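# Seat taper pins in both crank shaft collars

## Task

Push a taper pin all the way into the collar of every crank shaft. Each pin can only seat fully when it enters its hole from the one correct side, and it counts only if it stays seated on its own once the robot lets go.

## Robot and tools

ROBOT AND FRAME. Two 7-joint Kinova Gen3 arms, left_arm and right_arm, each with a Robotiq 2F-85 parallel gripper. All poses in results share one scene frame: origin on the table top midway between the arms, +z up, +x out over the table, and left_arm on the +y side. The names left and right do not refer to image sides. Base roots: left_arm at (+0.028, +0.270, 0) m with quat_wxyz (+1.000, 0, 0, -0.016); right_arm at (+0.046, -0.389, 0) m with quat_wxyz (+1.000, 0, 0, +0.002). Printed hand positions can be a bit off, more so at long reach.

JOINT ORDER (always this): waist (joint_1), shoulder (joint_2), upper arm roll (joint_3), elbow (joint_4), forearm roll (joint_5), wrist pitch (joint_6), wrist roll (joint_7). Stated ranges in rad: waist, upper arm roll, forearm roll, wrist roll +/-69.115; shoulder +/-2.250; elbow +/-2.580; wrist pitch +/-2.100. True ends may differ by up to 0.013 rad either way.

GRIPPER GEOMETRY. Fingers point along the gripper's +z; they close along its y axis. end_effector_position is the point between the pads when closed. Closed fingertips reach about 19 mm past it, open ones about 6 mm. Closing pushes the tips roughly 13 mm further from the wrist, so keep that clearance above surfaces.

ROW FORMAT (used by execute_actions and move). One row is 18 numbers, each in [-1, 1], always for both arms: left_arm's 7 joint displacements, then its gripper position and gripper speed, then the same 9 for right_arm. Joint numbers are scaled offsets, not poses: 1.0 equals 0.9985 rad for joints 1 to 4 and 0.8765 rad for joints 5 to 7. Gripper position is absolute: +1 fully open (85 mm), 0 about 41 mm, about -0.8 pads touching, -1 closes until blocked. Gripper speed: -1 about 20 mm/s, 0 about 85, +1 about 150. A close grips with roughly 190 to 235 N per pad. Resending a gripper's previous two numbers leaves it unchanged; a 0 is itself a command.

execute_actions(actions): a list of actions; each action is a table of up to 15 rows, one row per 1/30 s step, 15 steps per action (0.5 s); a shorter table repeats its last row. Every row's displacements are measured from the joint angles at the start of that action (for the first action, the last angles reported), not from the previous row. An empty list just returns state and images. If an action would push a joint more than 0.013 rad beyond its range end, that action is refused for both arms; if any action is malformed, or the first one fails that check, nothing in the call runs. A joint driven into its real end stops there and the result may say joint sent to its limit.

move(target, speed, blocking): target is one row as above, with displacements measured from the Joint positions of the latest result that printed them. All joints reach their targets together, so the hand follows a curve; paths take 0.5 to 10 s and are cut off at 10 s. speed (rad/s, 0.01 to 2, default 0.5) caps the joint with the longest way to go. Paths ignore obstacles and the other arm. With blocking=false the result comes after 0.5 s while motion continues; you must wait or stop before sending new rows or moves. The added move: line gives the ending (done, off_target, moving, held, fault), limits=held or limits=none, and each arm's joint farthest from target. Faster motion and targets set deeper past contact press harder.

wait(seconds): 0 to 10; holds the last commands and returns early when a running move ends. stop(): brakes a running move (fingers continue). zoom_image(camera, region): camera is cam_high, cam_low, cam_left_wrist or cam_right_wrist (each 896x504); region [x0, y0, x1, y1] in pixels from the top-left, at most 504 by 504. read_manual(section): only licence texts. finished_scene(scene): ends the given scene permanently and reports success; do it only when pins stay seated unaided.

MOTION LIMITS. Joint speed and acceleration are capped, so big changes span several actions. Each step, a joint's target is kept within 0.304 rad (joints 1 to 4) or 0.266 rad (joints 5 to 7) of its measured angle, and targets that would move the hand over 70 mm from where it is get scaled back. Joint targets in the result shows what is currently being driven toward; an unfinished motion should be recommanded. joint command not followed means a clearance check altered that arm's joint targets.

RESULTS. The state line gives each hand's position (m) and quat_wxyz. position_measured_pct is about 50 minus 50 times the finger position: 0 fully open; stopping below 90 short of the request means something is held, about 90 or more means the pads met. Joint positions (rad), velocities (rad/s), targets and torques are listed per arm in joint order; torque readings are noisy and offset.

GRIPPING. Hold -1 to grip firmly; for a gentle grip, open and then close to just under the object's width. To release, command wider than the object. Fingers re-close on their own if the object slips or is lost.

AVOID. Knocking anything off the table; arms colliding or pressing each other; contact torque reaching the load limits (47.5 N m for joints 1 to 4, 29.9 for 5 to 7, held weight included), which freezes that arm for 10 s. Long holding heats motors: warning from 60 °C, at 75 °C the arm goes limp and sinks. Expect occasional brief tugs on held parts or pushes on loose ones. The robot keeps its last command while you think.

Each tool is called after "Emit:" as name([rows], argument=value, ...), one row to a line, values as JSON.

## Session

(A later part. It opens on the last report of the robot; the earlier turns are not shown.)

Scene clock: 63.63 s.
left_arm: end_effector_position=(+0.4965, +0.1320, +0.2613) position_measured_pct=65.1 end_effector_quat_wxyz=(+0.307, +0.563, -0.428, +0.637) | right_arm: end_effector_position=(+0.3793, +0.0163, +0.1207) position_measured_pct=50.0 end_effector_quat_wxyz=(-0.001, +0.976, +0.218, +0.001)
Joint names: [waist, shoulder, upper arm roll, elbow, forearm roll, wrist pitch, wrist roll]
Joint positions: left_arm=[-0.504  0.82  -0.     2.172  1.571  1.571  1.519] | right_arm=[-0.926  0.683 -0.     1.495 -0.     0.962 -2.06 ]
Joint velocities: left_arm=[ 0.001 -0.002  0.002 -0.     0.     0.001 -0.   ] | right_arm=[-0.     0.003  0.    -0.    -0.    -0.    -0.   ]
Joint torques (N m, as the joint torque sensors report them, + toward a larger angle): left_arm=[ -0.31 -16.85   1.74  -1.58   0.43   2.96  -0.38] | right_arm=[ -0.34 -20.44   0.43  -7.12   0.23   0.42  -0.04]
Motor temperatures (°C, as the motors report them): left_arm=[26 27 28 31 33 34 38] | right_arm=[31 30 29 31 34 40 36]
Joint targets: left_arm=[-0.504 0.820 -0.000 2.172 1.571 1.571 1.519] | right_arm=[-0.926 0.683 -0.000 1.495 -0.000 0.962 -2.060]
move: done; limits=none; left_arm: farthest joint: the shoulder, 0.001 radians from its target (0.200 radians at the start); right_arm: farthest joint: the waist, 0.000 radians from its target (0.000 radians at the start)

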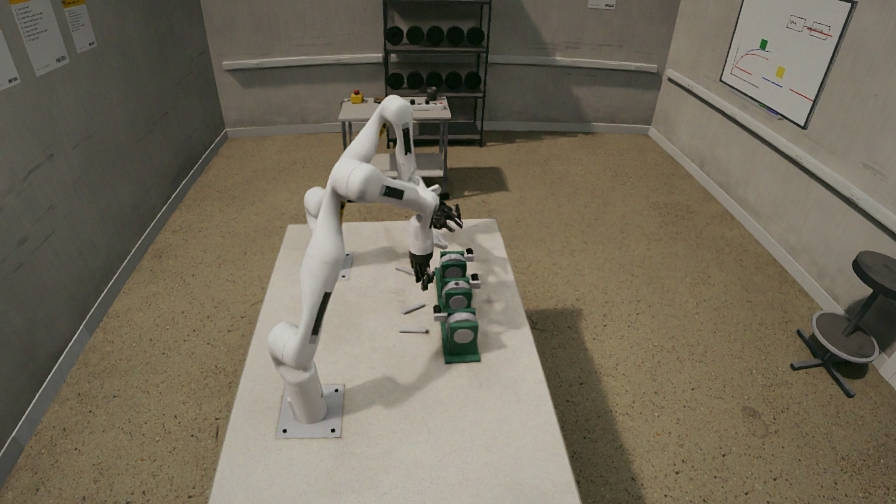

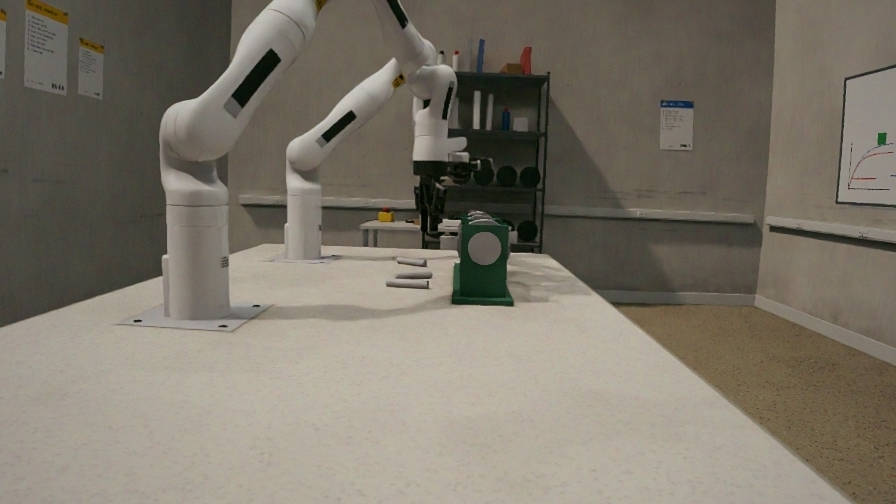

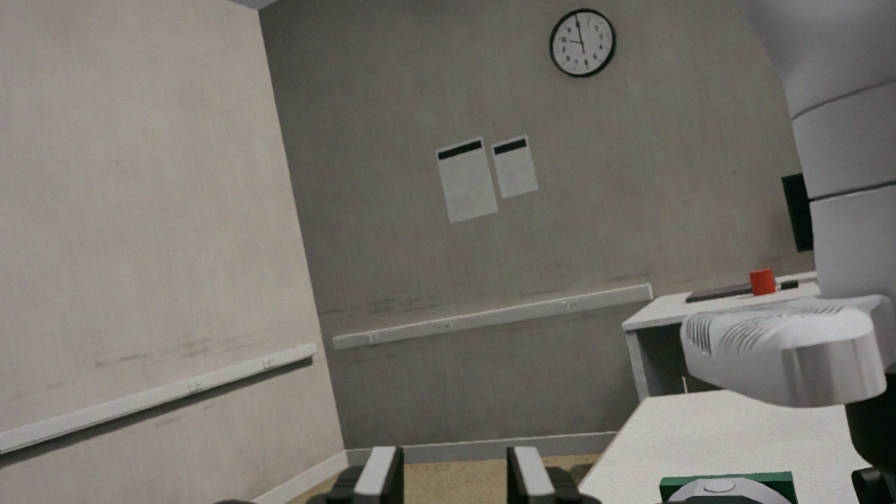

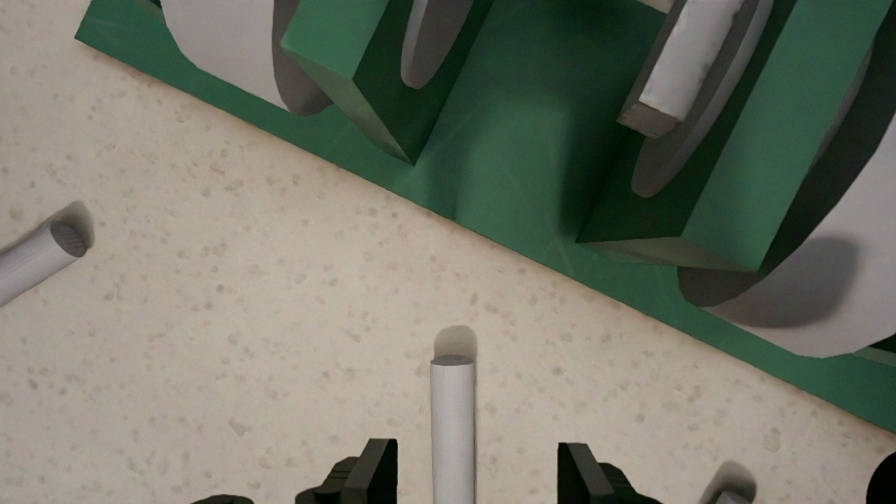

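Emit:
move(target=[0,0,0,0,0,0,0,-0.3,0, -0.0155,0.154,0,0.0765,0,-0.26,-0.018,0,0], speed=0.3)

Emit:
execute_actions([
  [[0,0,0,0,0,0,0,-0.3,0, 0,0,0,0,0,0,0,-1,0]],
])

Scene clock: 65.23 s.
left_arm: end_effector_position=(+0.4965, +0.1320, +0.2613) position_measured_pct=65.1 end_effector_quat_wxyz=(+0.307, +0.563, -0.428, +0.637) | right_arm: end_effector_position=(+0.3721, +0.0202, +0.0222) position_measured_pct=50.0 end_effector_quat_wxyz=(+0.000, +0.976, +0.218, -0.000)
Joint names: [waist, shoulder, upper arm roll, elbow, forearm roll, wrist pitch, wrist roll]
Joint positions: left_arm=[-0.504  0.82  -0.     2.172  1.571  1.571  1.519] | right_arm=[-0.941  0.836 -0.     1.571 -0.     0.734 -2.075]
Joint velocities: left_arm=[-0.001  0.    -0.002  0.     0.     0.001 -0.   ] | right_arm=[-0.     0.003 -0.001 -0.001 -0.     0.001  0.   ]
Joint torques (N m, as the joint torque sensors report them, + toward a larger angle): left_arm=[  0.03 -16.85   2.31  -1.6    0.47   2.5   -0.31] | right_arm=[ -0.15 -22.07   0.72  -5.83   0.16   0.26   0.04]
Motor temperatures (°C, as the motors report them): left_arm=[26 27 28 31 33 34 38] | right_arm=[31 30 29 31 34 40 36]
Joint targets: left_arm=[-0.504 0.820 -0.000 2.172 1.571 1.571 1.519] | right_arm=[-0.941 0.836 -0.000 1.571 -0.000 0.734 -2.075]
move: done; limits=none; left_arm: farthest joint: the waist, 0.000 radians from its target (0.000 radians at the start); right_arm: farthest joint: the shoulder, 0.001 radians from its target (0.154 radians at the start)

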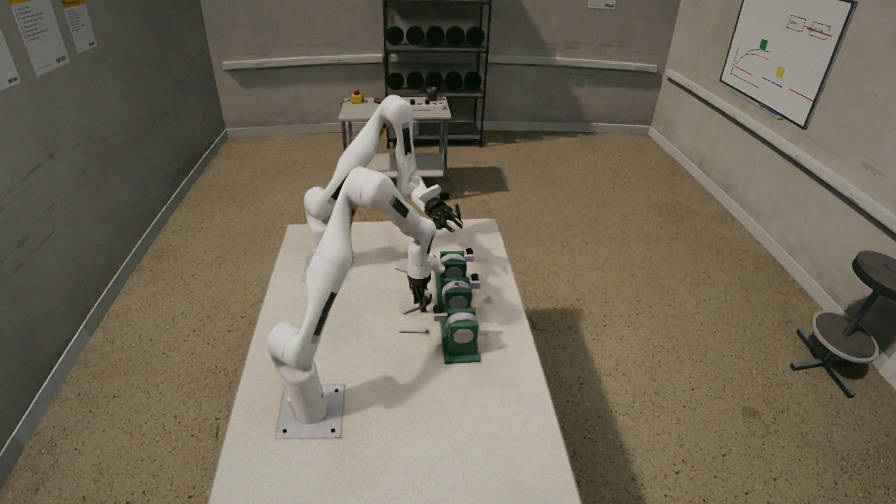

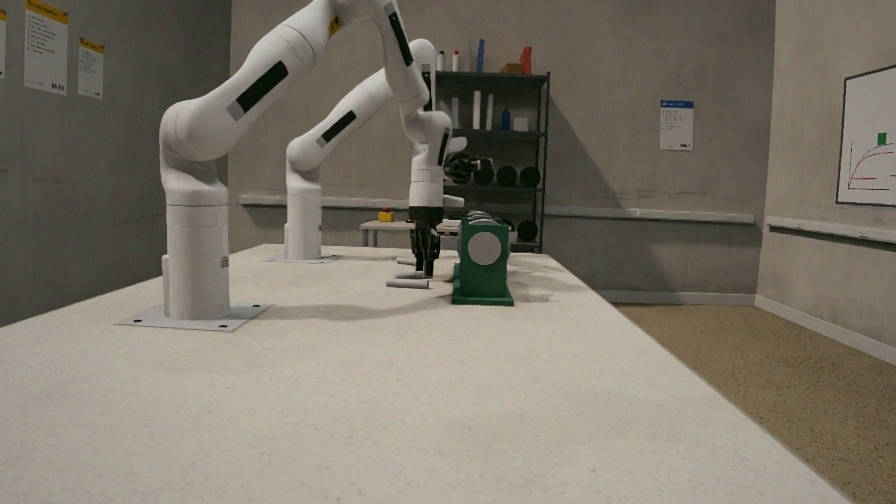

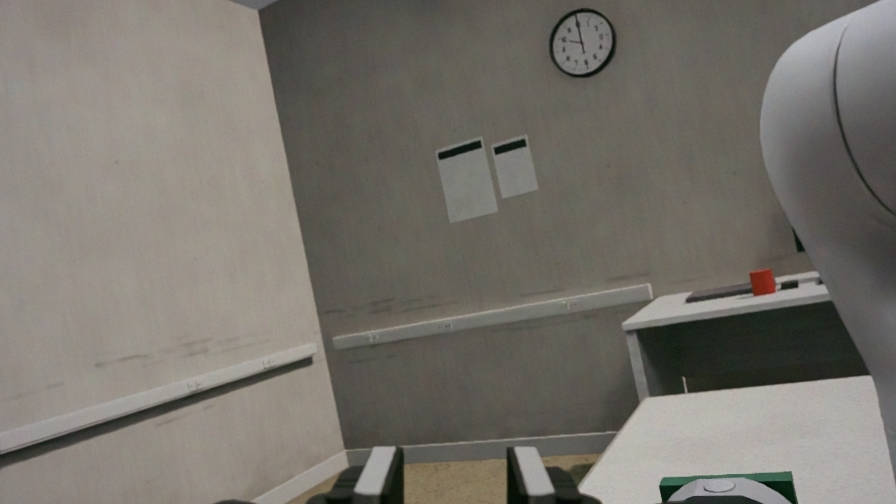

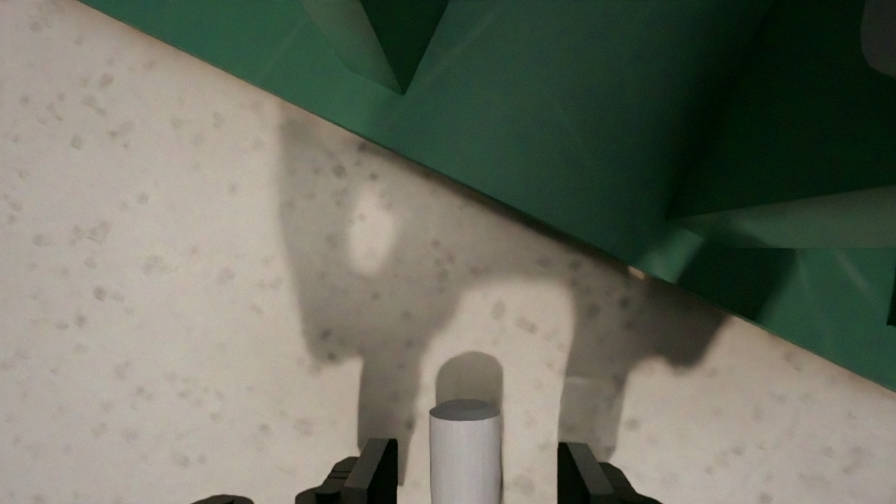

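Scene clock: 65.73 s.
left_arm: end_effector_position=(+0.4965, +0.1320, +0.2613) position_measured_pct=65.1 end_effector_quat_wxyz=(+0.307, +0.563, -0.428, +0.637) | right_arm: end_effector_position=(+0.3721, +0.0205, +0.0227) position_measured_pct=77.4 end_effector_quat_wxyz=(-0.000, +0.976, +0.218, +0.000)
Joint names: [waist, shoulder, upper arm roll, elbow, forearm roll, wrist pitch, wrist roll]
Joint positions: left_arm=[-0.504  0.82  -0.     2.172  1.571  1.571  1.519] | right_arm=[-0.941  0.835 -0.     1.571 -0.     0.735 -2.075]
Joint velocities: left_arm=[-0.001  0.     0.    -0.     0.     0.001 -0.   ] | right_arm=[-0.    -0.    -0.     0.001  0.     0.    -0.   ]
Joint torques (N m, as the joint torque sensors report them, + toward a larger angle): left_arm=[ -0.37 -16.75   2.18  -1.73   0.41   2.86  -0.29] | right_arm=[ -0.2  -21.14   0.78  -5.8   -0.22   0.15  -0.25]
Motor temperatures (°C, as the motors report them): left_arm=[26 27 28 31 33 34 38] | right_arm=[31 30 29 31 34 40 36]
Joint targets: left_arm=[-0.504 0.820 -0.000 2.172 1.571 1.571 1.519] | right_arm=[-0.941 0.836 -0.000 1.571 -0.000 0.734 -2.075]

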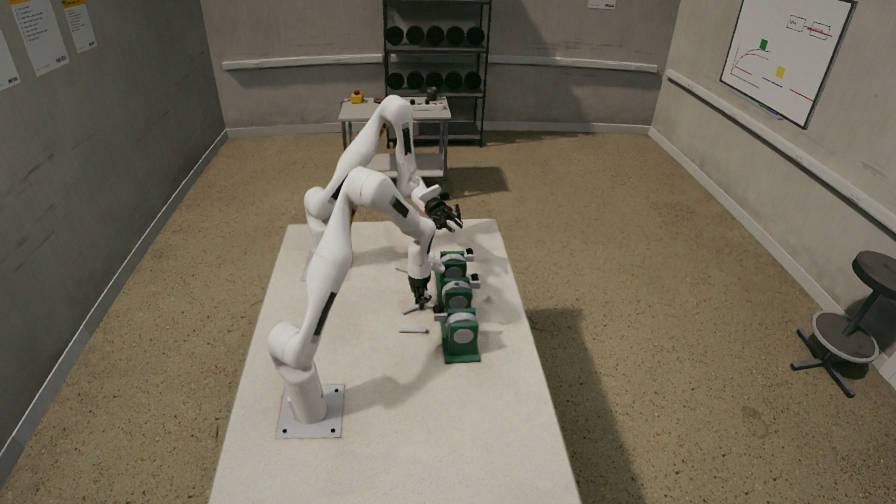

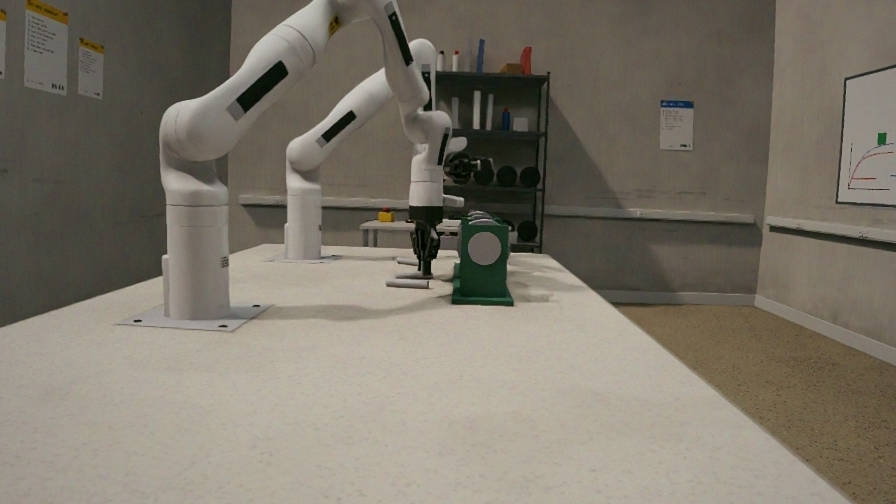

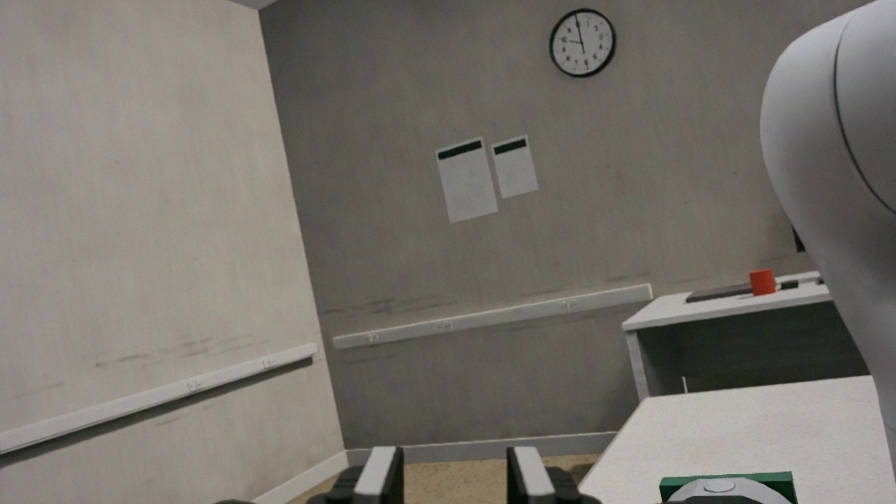

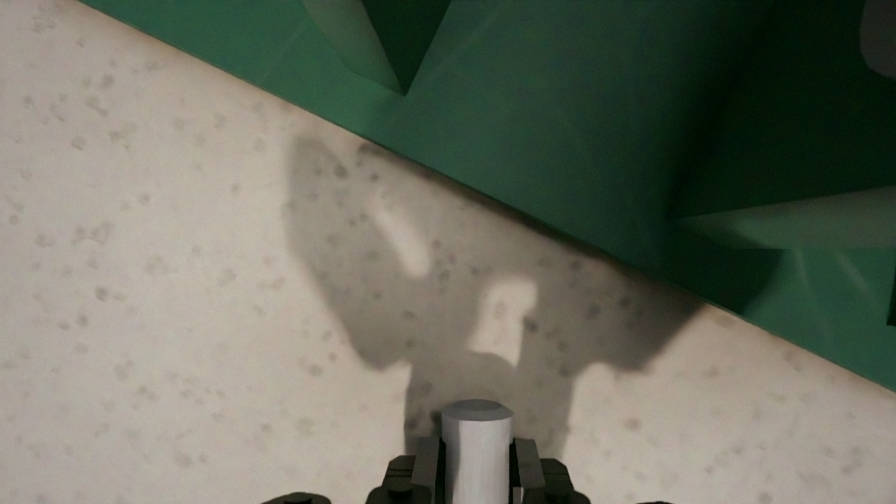

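Emit:
move(target=[0,0,0,0,0,0,0,-0.3,0, 0,-0.48,0,0.03,0,0.52,0.8,-1,0], speed=0.9)

Emit:
move(target=[0.018,-0.52,0,-0.372,-0.893,0,0.5,-0.3,0, 0.5,0,0,-0.05,-0.2,0.15,0.95,-1,0], speed=1.1)

Emit:
move(target=[0,0,0,0,0,0,0,-0.3,0, 0.319,0.075,0,-0.05,-0.7,0.284,0.95,-1,0], speed=1.1)

Scene clock: 67.83 s.
left_arm: end_effector_position=(+0.4965, +0.1320, +0.2613) position_measured_pct=65.1 end_effector_quat_wxyz=(+0.307, +0.563, -0.428, +0.637) | right_arm: end_effector_position=(+0.3211, -0.0500, +0.2494) position_measured_pct=77.4 end_effector_quat_wxyz=(+0.001, +0.842, +0.540, -0.003)
Joint names: [waist, shoulder, upper arm roll, elbow, forearm roll, wrist pitch, wrist roll]
Joint positions: left_arm=[-0.504  0.82  -0.     2.172  1.571  1.571  1.519] | right_arm=[-0.941  0.356 -0.     1.601 -0.     1.191 -1.374]
Joint velocities: left_arm=[ 0.     0.     0.001  0.    -0.     0.001 -0.   ] | right_arm=[-0.    -0.005 -0.001  0.     0.     0.     0.   ]
Joint torques (N m, as the joint torque sensors report them, + toward a larger angle): left_arm=[ -0.66 -16.7    2.35  -1.59   0.31   2.71  -0.29] | right_arm=[ -0.19 -16.45   0.38  -8.36   0.21   0.37  -0.2 ]
Motor temperatures (°C, as the motors report them): left_arm=[26 27 28 31 33 34 38] | right_arm=[31 30 29 31 34 40 36]
Joint targets: left_arm=[-0.504 0.820 -0.000 2.172 1.571 1.571 1.519] | right_arm=[-0.941 0.356 -0.000 1.601 -0.000 1.191 -1.374]
move: done; limits=none; left_arm: farthest joint: the waist, 0.000 radians from its target (0.000 radians at the start); right_arm: farthest joint: the waist, 0.000 radians from its target (0.000 radians at the start)

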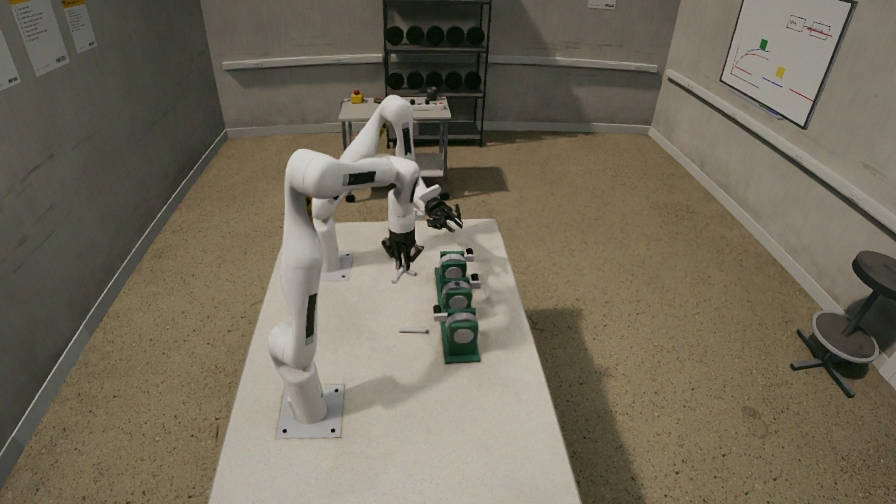

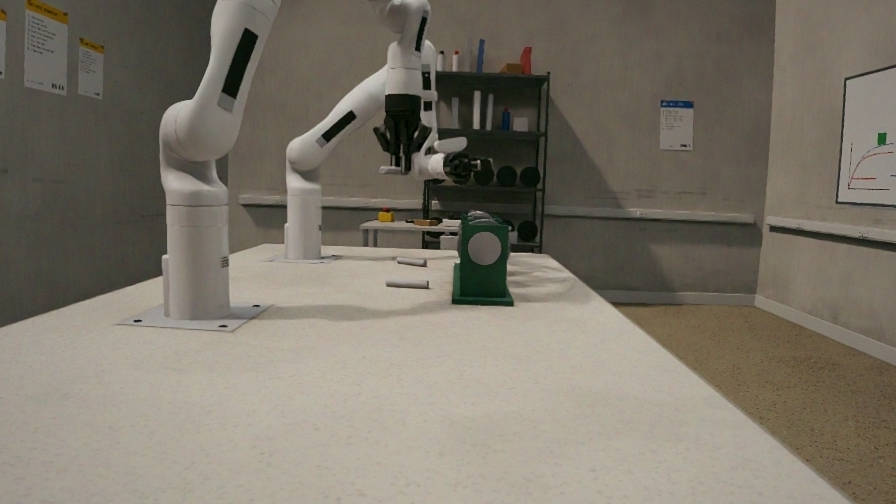

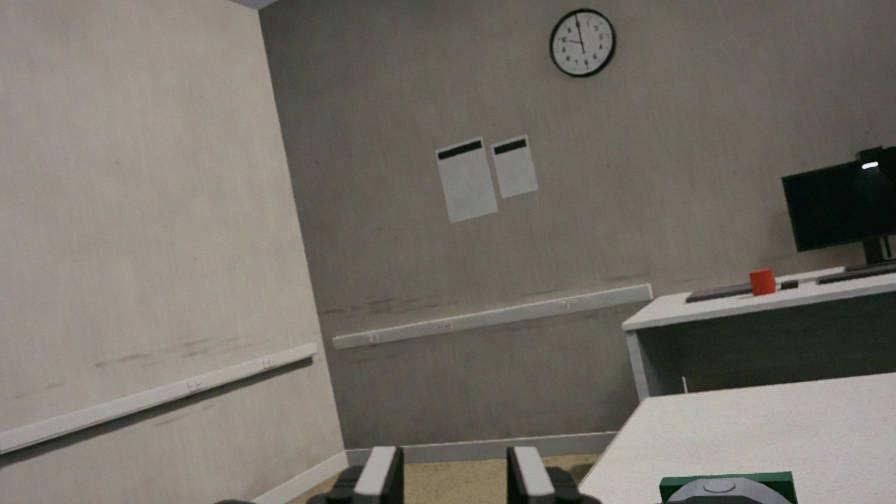

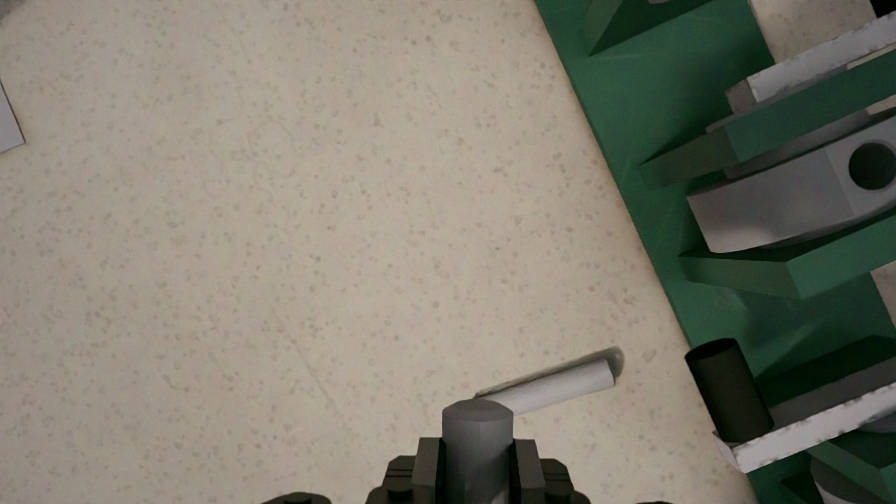

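Scene clock: 69.27 s.
left_arm: end_effector_position=(+0.3913, +0.1739, +0.3386) position_measured_pct=65.1 end_effector_quat_wxyz=(-0.230, -0.455, +0.773, -0.379) | right_arm: end_effector_position=(+0.4103, -0.1836, +0.2696) position_measured_pct=77.4 end_effector_quat_wxyz=(-0.093, +0.754, +0.650, -0.018)
Joint names: [waist, shoulder, upper arm roll, elbow, forearm roll, wrist pitch, wrist roll]
Joint positions: left_arm=[-0.486  0.301  0.     1.801  0.789  1.571  1.957] | right_arm=[-0.442  0.356 -0.     1.551 -0.176  1.322 -0.541]
Joint velocities: left_arm=[ 0.001 -0.003 -0.001 -0.     0.    -0.     0.   ] | right_arm=[ 0.003  0.002 -0.    -0.    -0.    -0.001 -0.   ]
Joint torques (N m, as the joint torque sensors report them, + toward a larger angle): left_arm=[  0.19 -13.07   0.66  -7.27   1.4    1.2   -0.03] | right_arm=[ -0.17 -16.35   0.38  -8.07  -0.41   0.19  -0.11]
Motor temperatures (°C, as the motors report them): left_arm=[26 27 28 31 33 34 38] | right_arm=[31 30 29 31 34 40 36]
Joint targets: left_arm=[-0.486 0.301 -0.000 1.801 0.789 1.571 1.957] | right_arm=[-0.442 0.356 -0.000 1.551 -0.176 1.322 -0.541]
move: done; limits=none; left_arm: farthest joint: the waist, 0.000 radians from its target (0.018 radians at the start); right_arm: farthest joint: the waist, 0.001 radians from its target (0.500 radians at the start)

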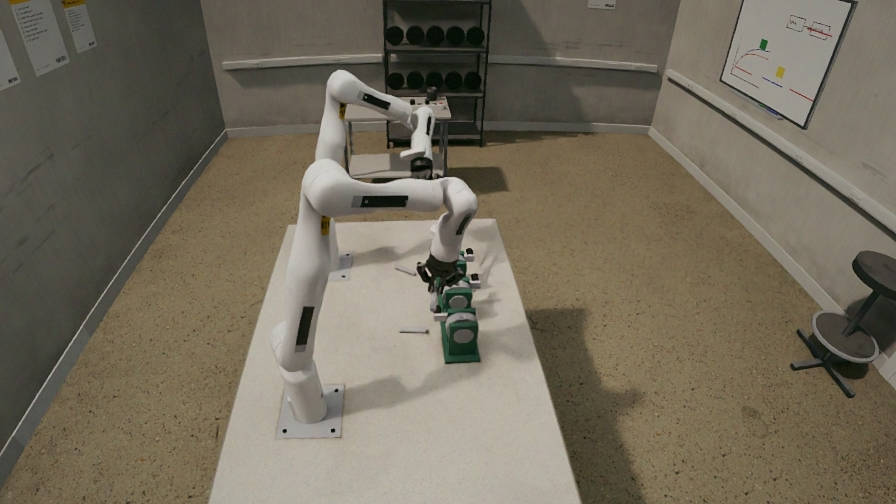

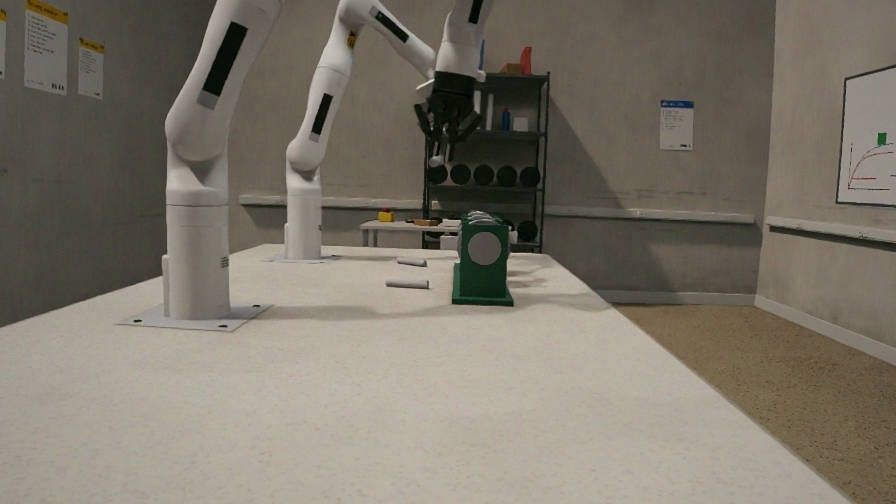

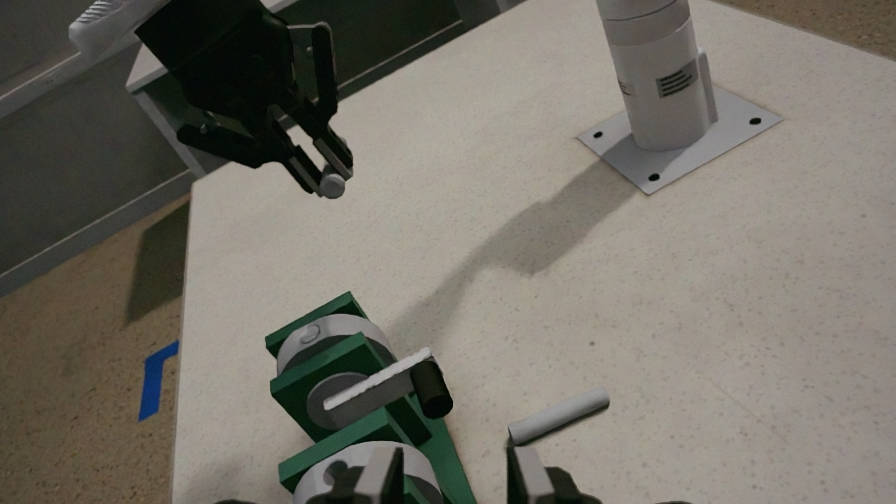

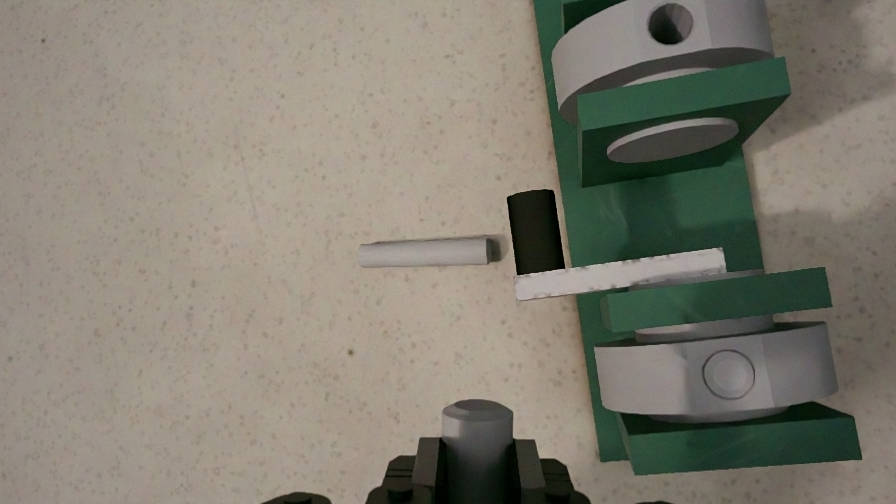

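Scene clock: 70.67 s.
left_arm: end_effector_position=(+0.3913, +0.1739, +0.3386) position_measured_pct=65.1 end_effector_quat_wxyz=(-0.230, -0.455, +0.773, -0.379) | right_arm: end_effector_position=(+0.4095, -0.1443, +0.3506) position_measured_pct=77.4 end_effector_quat_wxyz=(-0.371, +0.553, +0.724, +0.181)
Joint names: [waist, shoulder, upper arm roll, elbow, forearm roll, wrist pitch, wrist roll]
Joint positions: left_arm=[-0.486  0.301  0.     1.801  0.789  1.571  1.957] | right_arm=[-0.124  0.431 -0.     1.501 -0.789  1.571  0.291]
Joint velocities: left_arm=[-0.     0.    -0.001  0.     0.    -0.001  0.   ] | right_arm=[ 0.002  0.001 -0.001 -0.001  0.     0.001 -0.   ]
Joint torques (N m, as the joint torque sensors report them, + toward a larger angle): left_arm=[ -0.2  -13.29   0.35  -6.72   1.8    1.66  -0.02] | right_arm=[ -0.19 -17.52  -0.45  -7.5   -2.12   1.34  -0.07]
Motor temperatures (°C, as the motors report them): left_arm=[26 27 28 31 33 34 38] | right_arm=[31 30 29 31 34 40 36]
Joint targets: left_arm=[-0.486 0.301 0.000 1.801 0.789 1.571 1.957] | right_arm=[-0.124 0.431 -0.000 1.501 -0.789 1.571 0.291]
move: done; limits=none; left_arm: farthest joint: the waist, 0.000 radians from its target (0.000 radians at the start); right_arm: farthest joint: the waist, 0.001 radians from its target (0.319 radians at the start)

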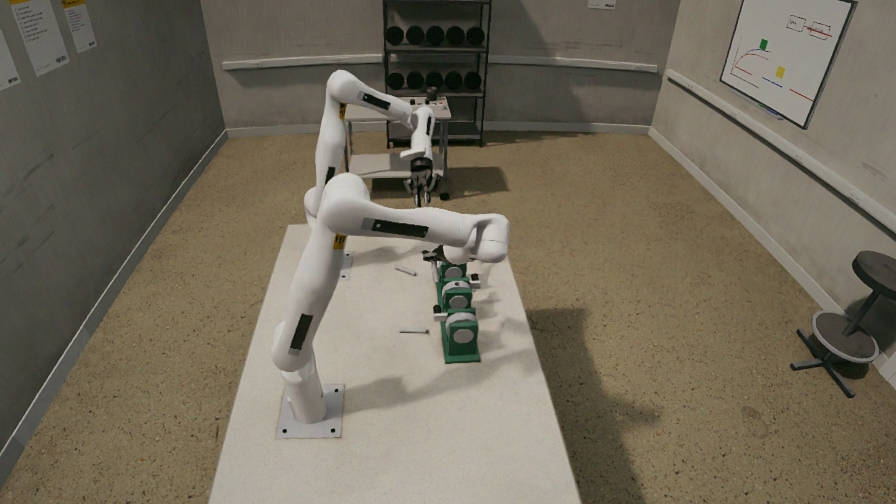

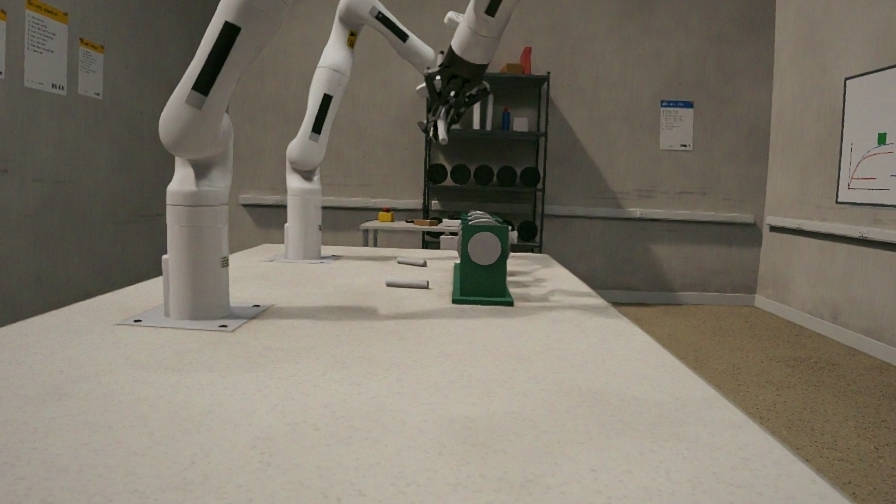

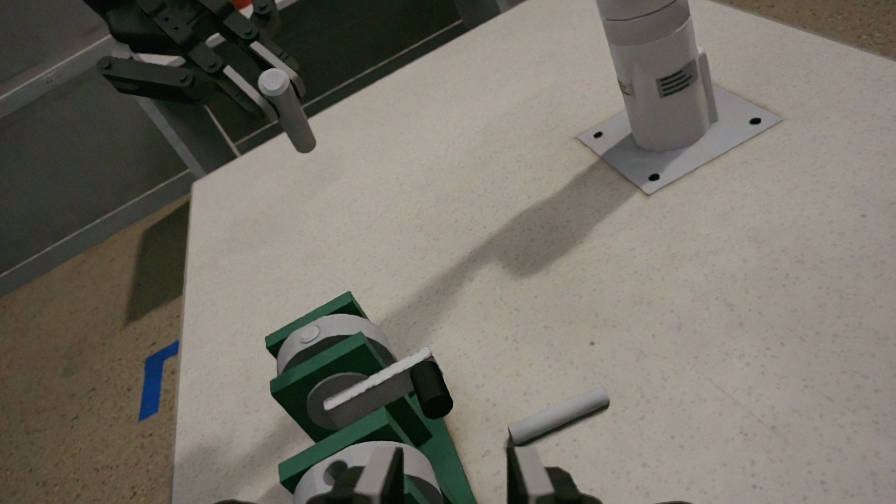

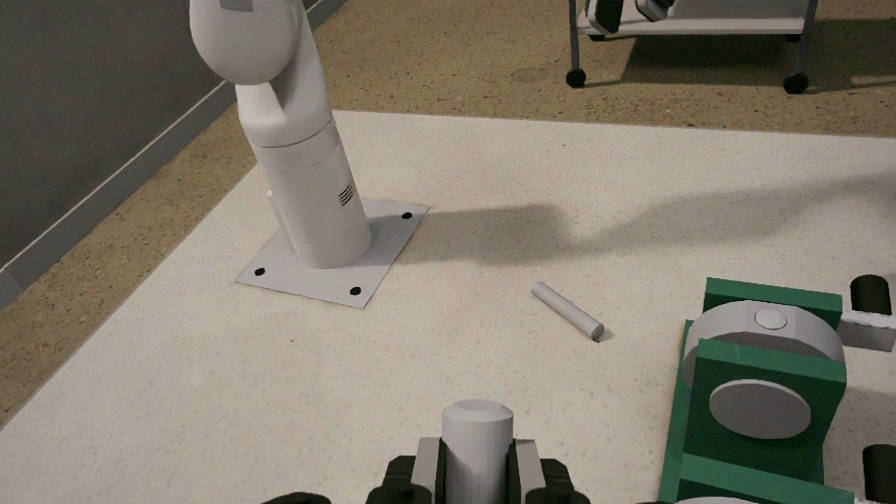

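Emit:
execute_actions(actions=[])

Emit:
move(target=[0,0,0,0,0,0,0,-1,0,0,0.545,0,0.199,-0.892,0,0.928,-1,0], speed=0.6)

Scene clock: 71.27 s.
left_arm: end_effector_position=(+0.3913, +0.1739, +0.3386) position_measured_pct=65.1 end_effector_quat_wxyz=(-0.230, -0.455, +0.773, -0.379) | right_arm: end_effector_position=(+0.4096, -0.1444, +0.3506) position_measured_pct=77.4 end_effector_quat_wxyz=(-0.371, +0.553, +0.724, +0.181)
Joint names: [waist, shoulder, upper arm roll, elbow, forearm roll, wrist pitch, wrist roll]
Joint positions: left_arm=[-0.486  0.301  0.     1.801  0.789  1.571  1.957] | right_arm=[-0.124  0.431 -0.     1.501 -0.789  1.571  0.291]
Joint velocities: left_arm=[-0.     0.    -0.001  0.     0.     0.001  0.   ] | right_arm=[ 0.    -0.002  0.    -0.     0.     0.     0.   ]
Joint torques (N m, as the joint torque sensors report them, + toward a larger angle): left_arm=[ -0.62 -13.17   0.36  -6.57   1.9    1.56  -0.15] | right_arm=[ -0.37 -16.92  -0.61  -7.62  -2.34   1.23  -0.14]
Motor temperatures (°C, as the motors report them): left_arm=[26 27 28 31 33 34 38] | right_arm=[31 30 29 31 34 40 36]
Joint targets: left_arm=[-0.486 0.301 0.000 1.801 0.789 1.571 1.957] | right_arm=[-0.124 0.431 -0.000 1.501 -0.789 1.571 0.291]

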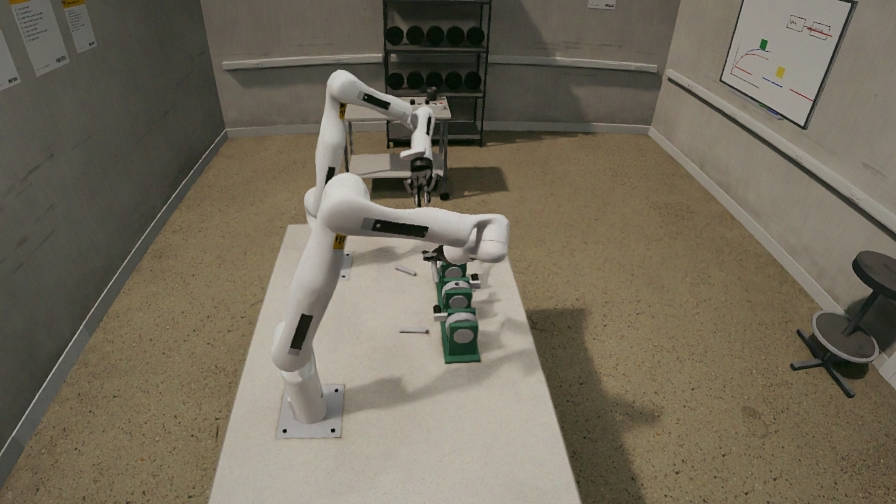

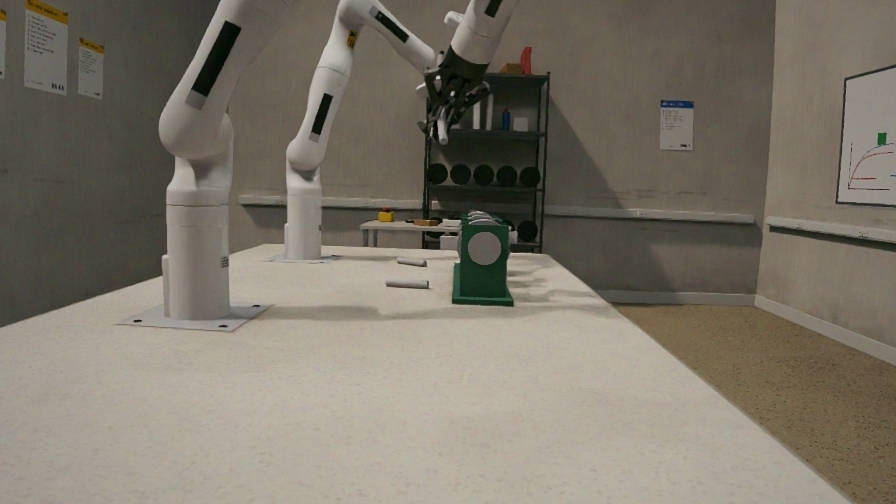

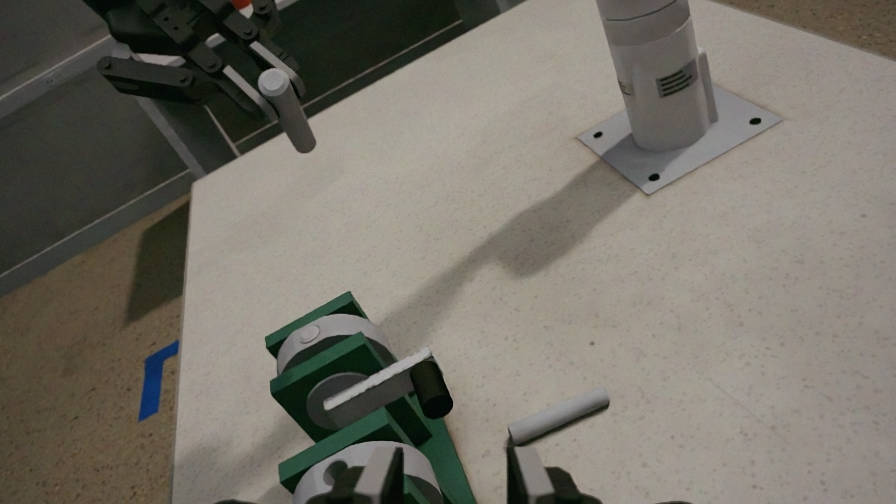

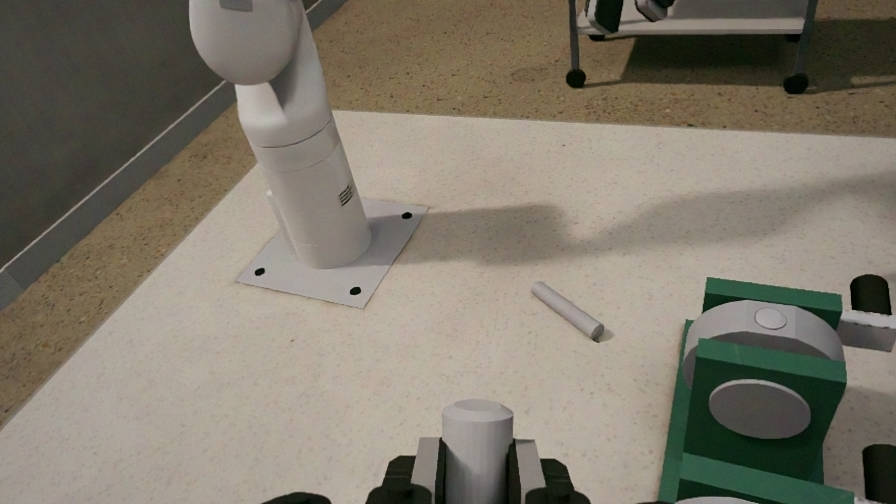

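Scene clock: 73.17 s.
left_arm: end_effector_position=(+0.3913, +0.1739, +0.3386) position_measured_pct=91.7 end_effector_quat_wxyz=(-0.230, -0.455, +0.773, -0.379) | right_arm: end_effector_position=(+0.4946, -0.0422, +0.2402) position_measured_pct=77.4 end_effector_quat_wxyz=(+0.531, -0.467, -0.531, -0.468)
Joint names: [waist, shoulder, upper arm roll, elbow, forearm roll, wrist pitch, wrist roll]
Joint positions: left_arm=[-0.486  0.301  0.     1.801  0.789  1.571  1.957] | right_arm=[-0.124  0.975 -0.     1.7   -1.571  1.571  1.105]
Joint velocities: left_arm=[ 0.     0.     0.003 -0.     0.     0.001 -0.   ] | right_arm=[-0.     0.001 -0.001  0.002  0.     0.001  0.   ]
Joint torques (N m, as the joint torque sensors report them, + toward a larger angle): left_arm=[ -0.67 -13.62   0.66  -6.77   1.57   1.64   0.13] | right_arm=[ -0.27 -22.32  -2.58  -3.54  -1.44   3.22   0.15]
Motor temperatures (°C, as the motors report them): left_arm=[26 27 28 31 33 34 38] | right_arm=[31 30 29 31 34 40 36]
Joint targets: left_arm=[-0.486 0.301 0.000 1.801 0.789 1.571 1.957] | right_arm=[-0.124 0.975 -0.000 1.700 -1.571 1.571 1.105]
move: done; limits=none; left_arm: farthest joint: the waist, 0.000 radians from its target (0.000 radians at the start); right_arm: farthest joint: the waist, 0.000 radians from its target (0.000 radians at the start)

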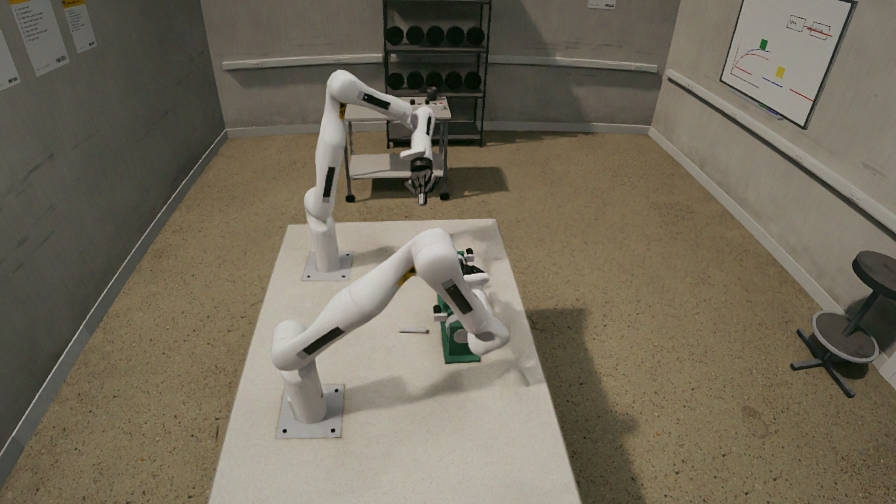

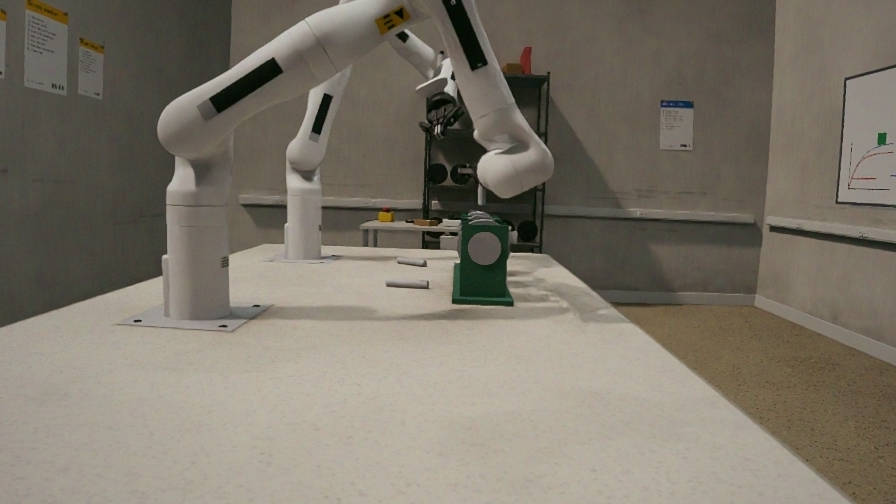

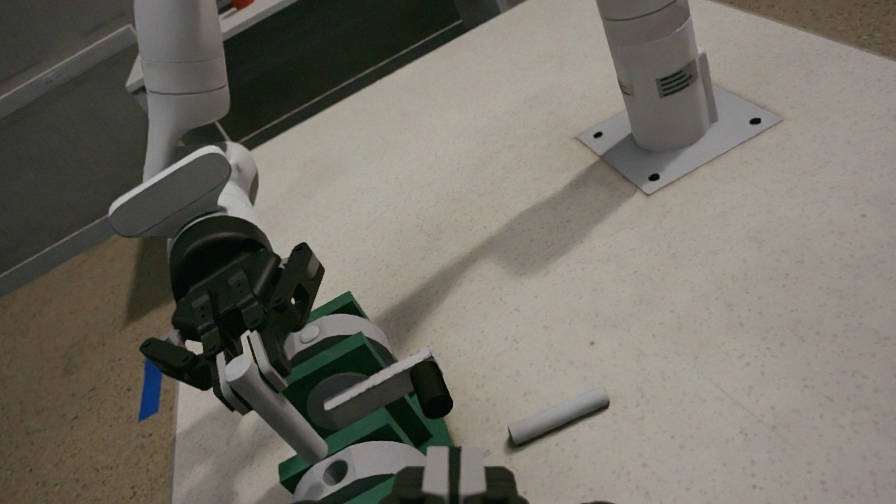

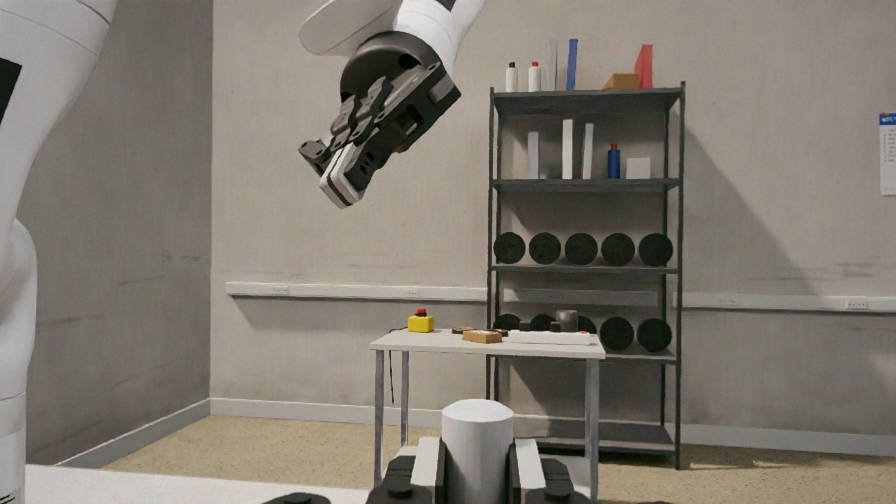

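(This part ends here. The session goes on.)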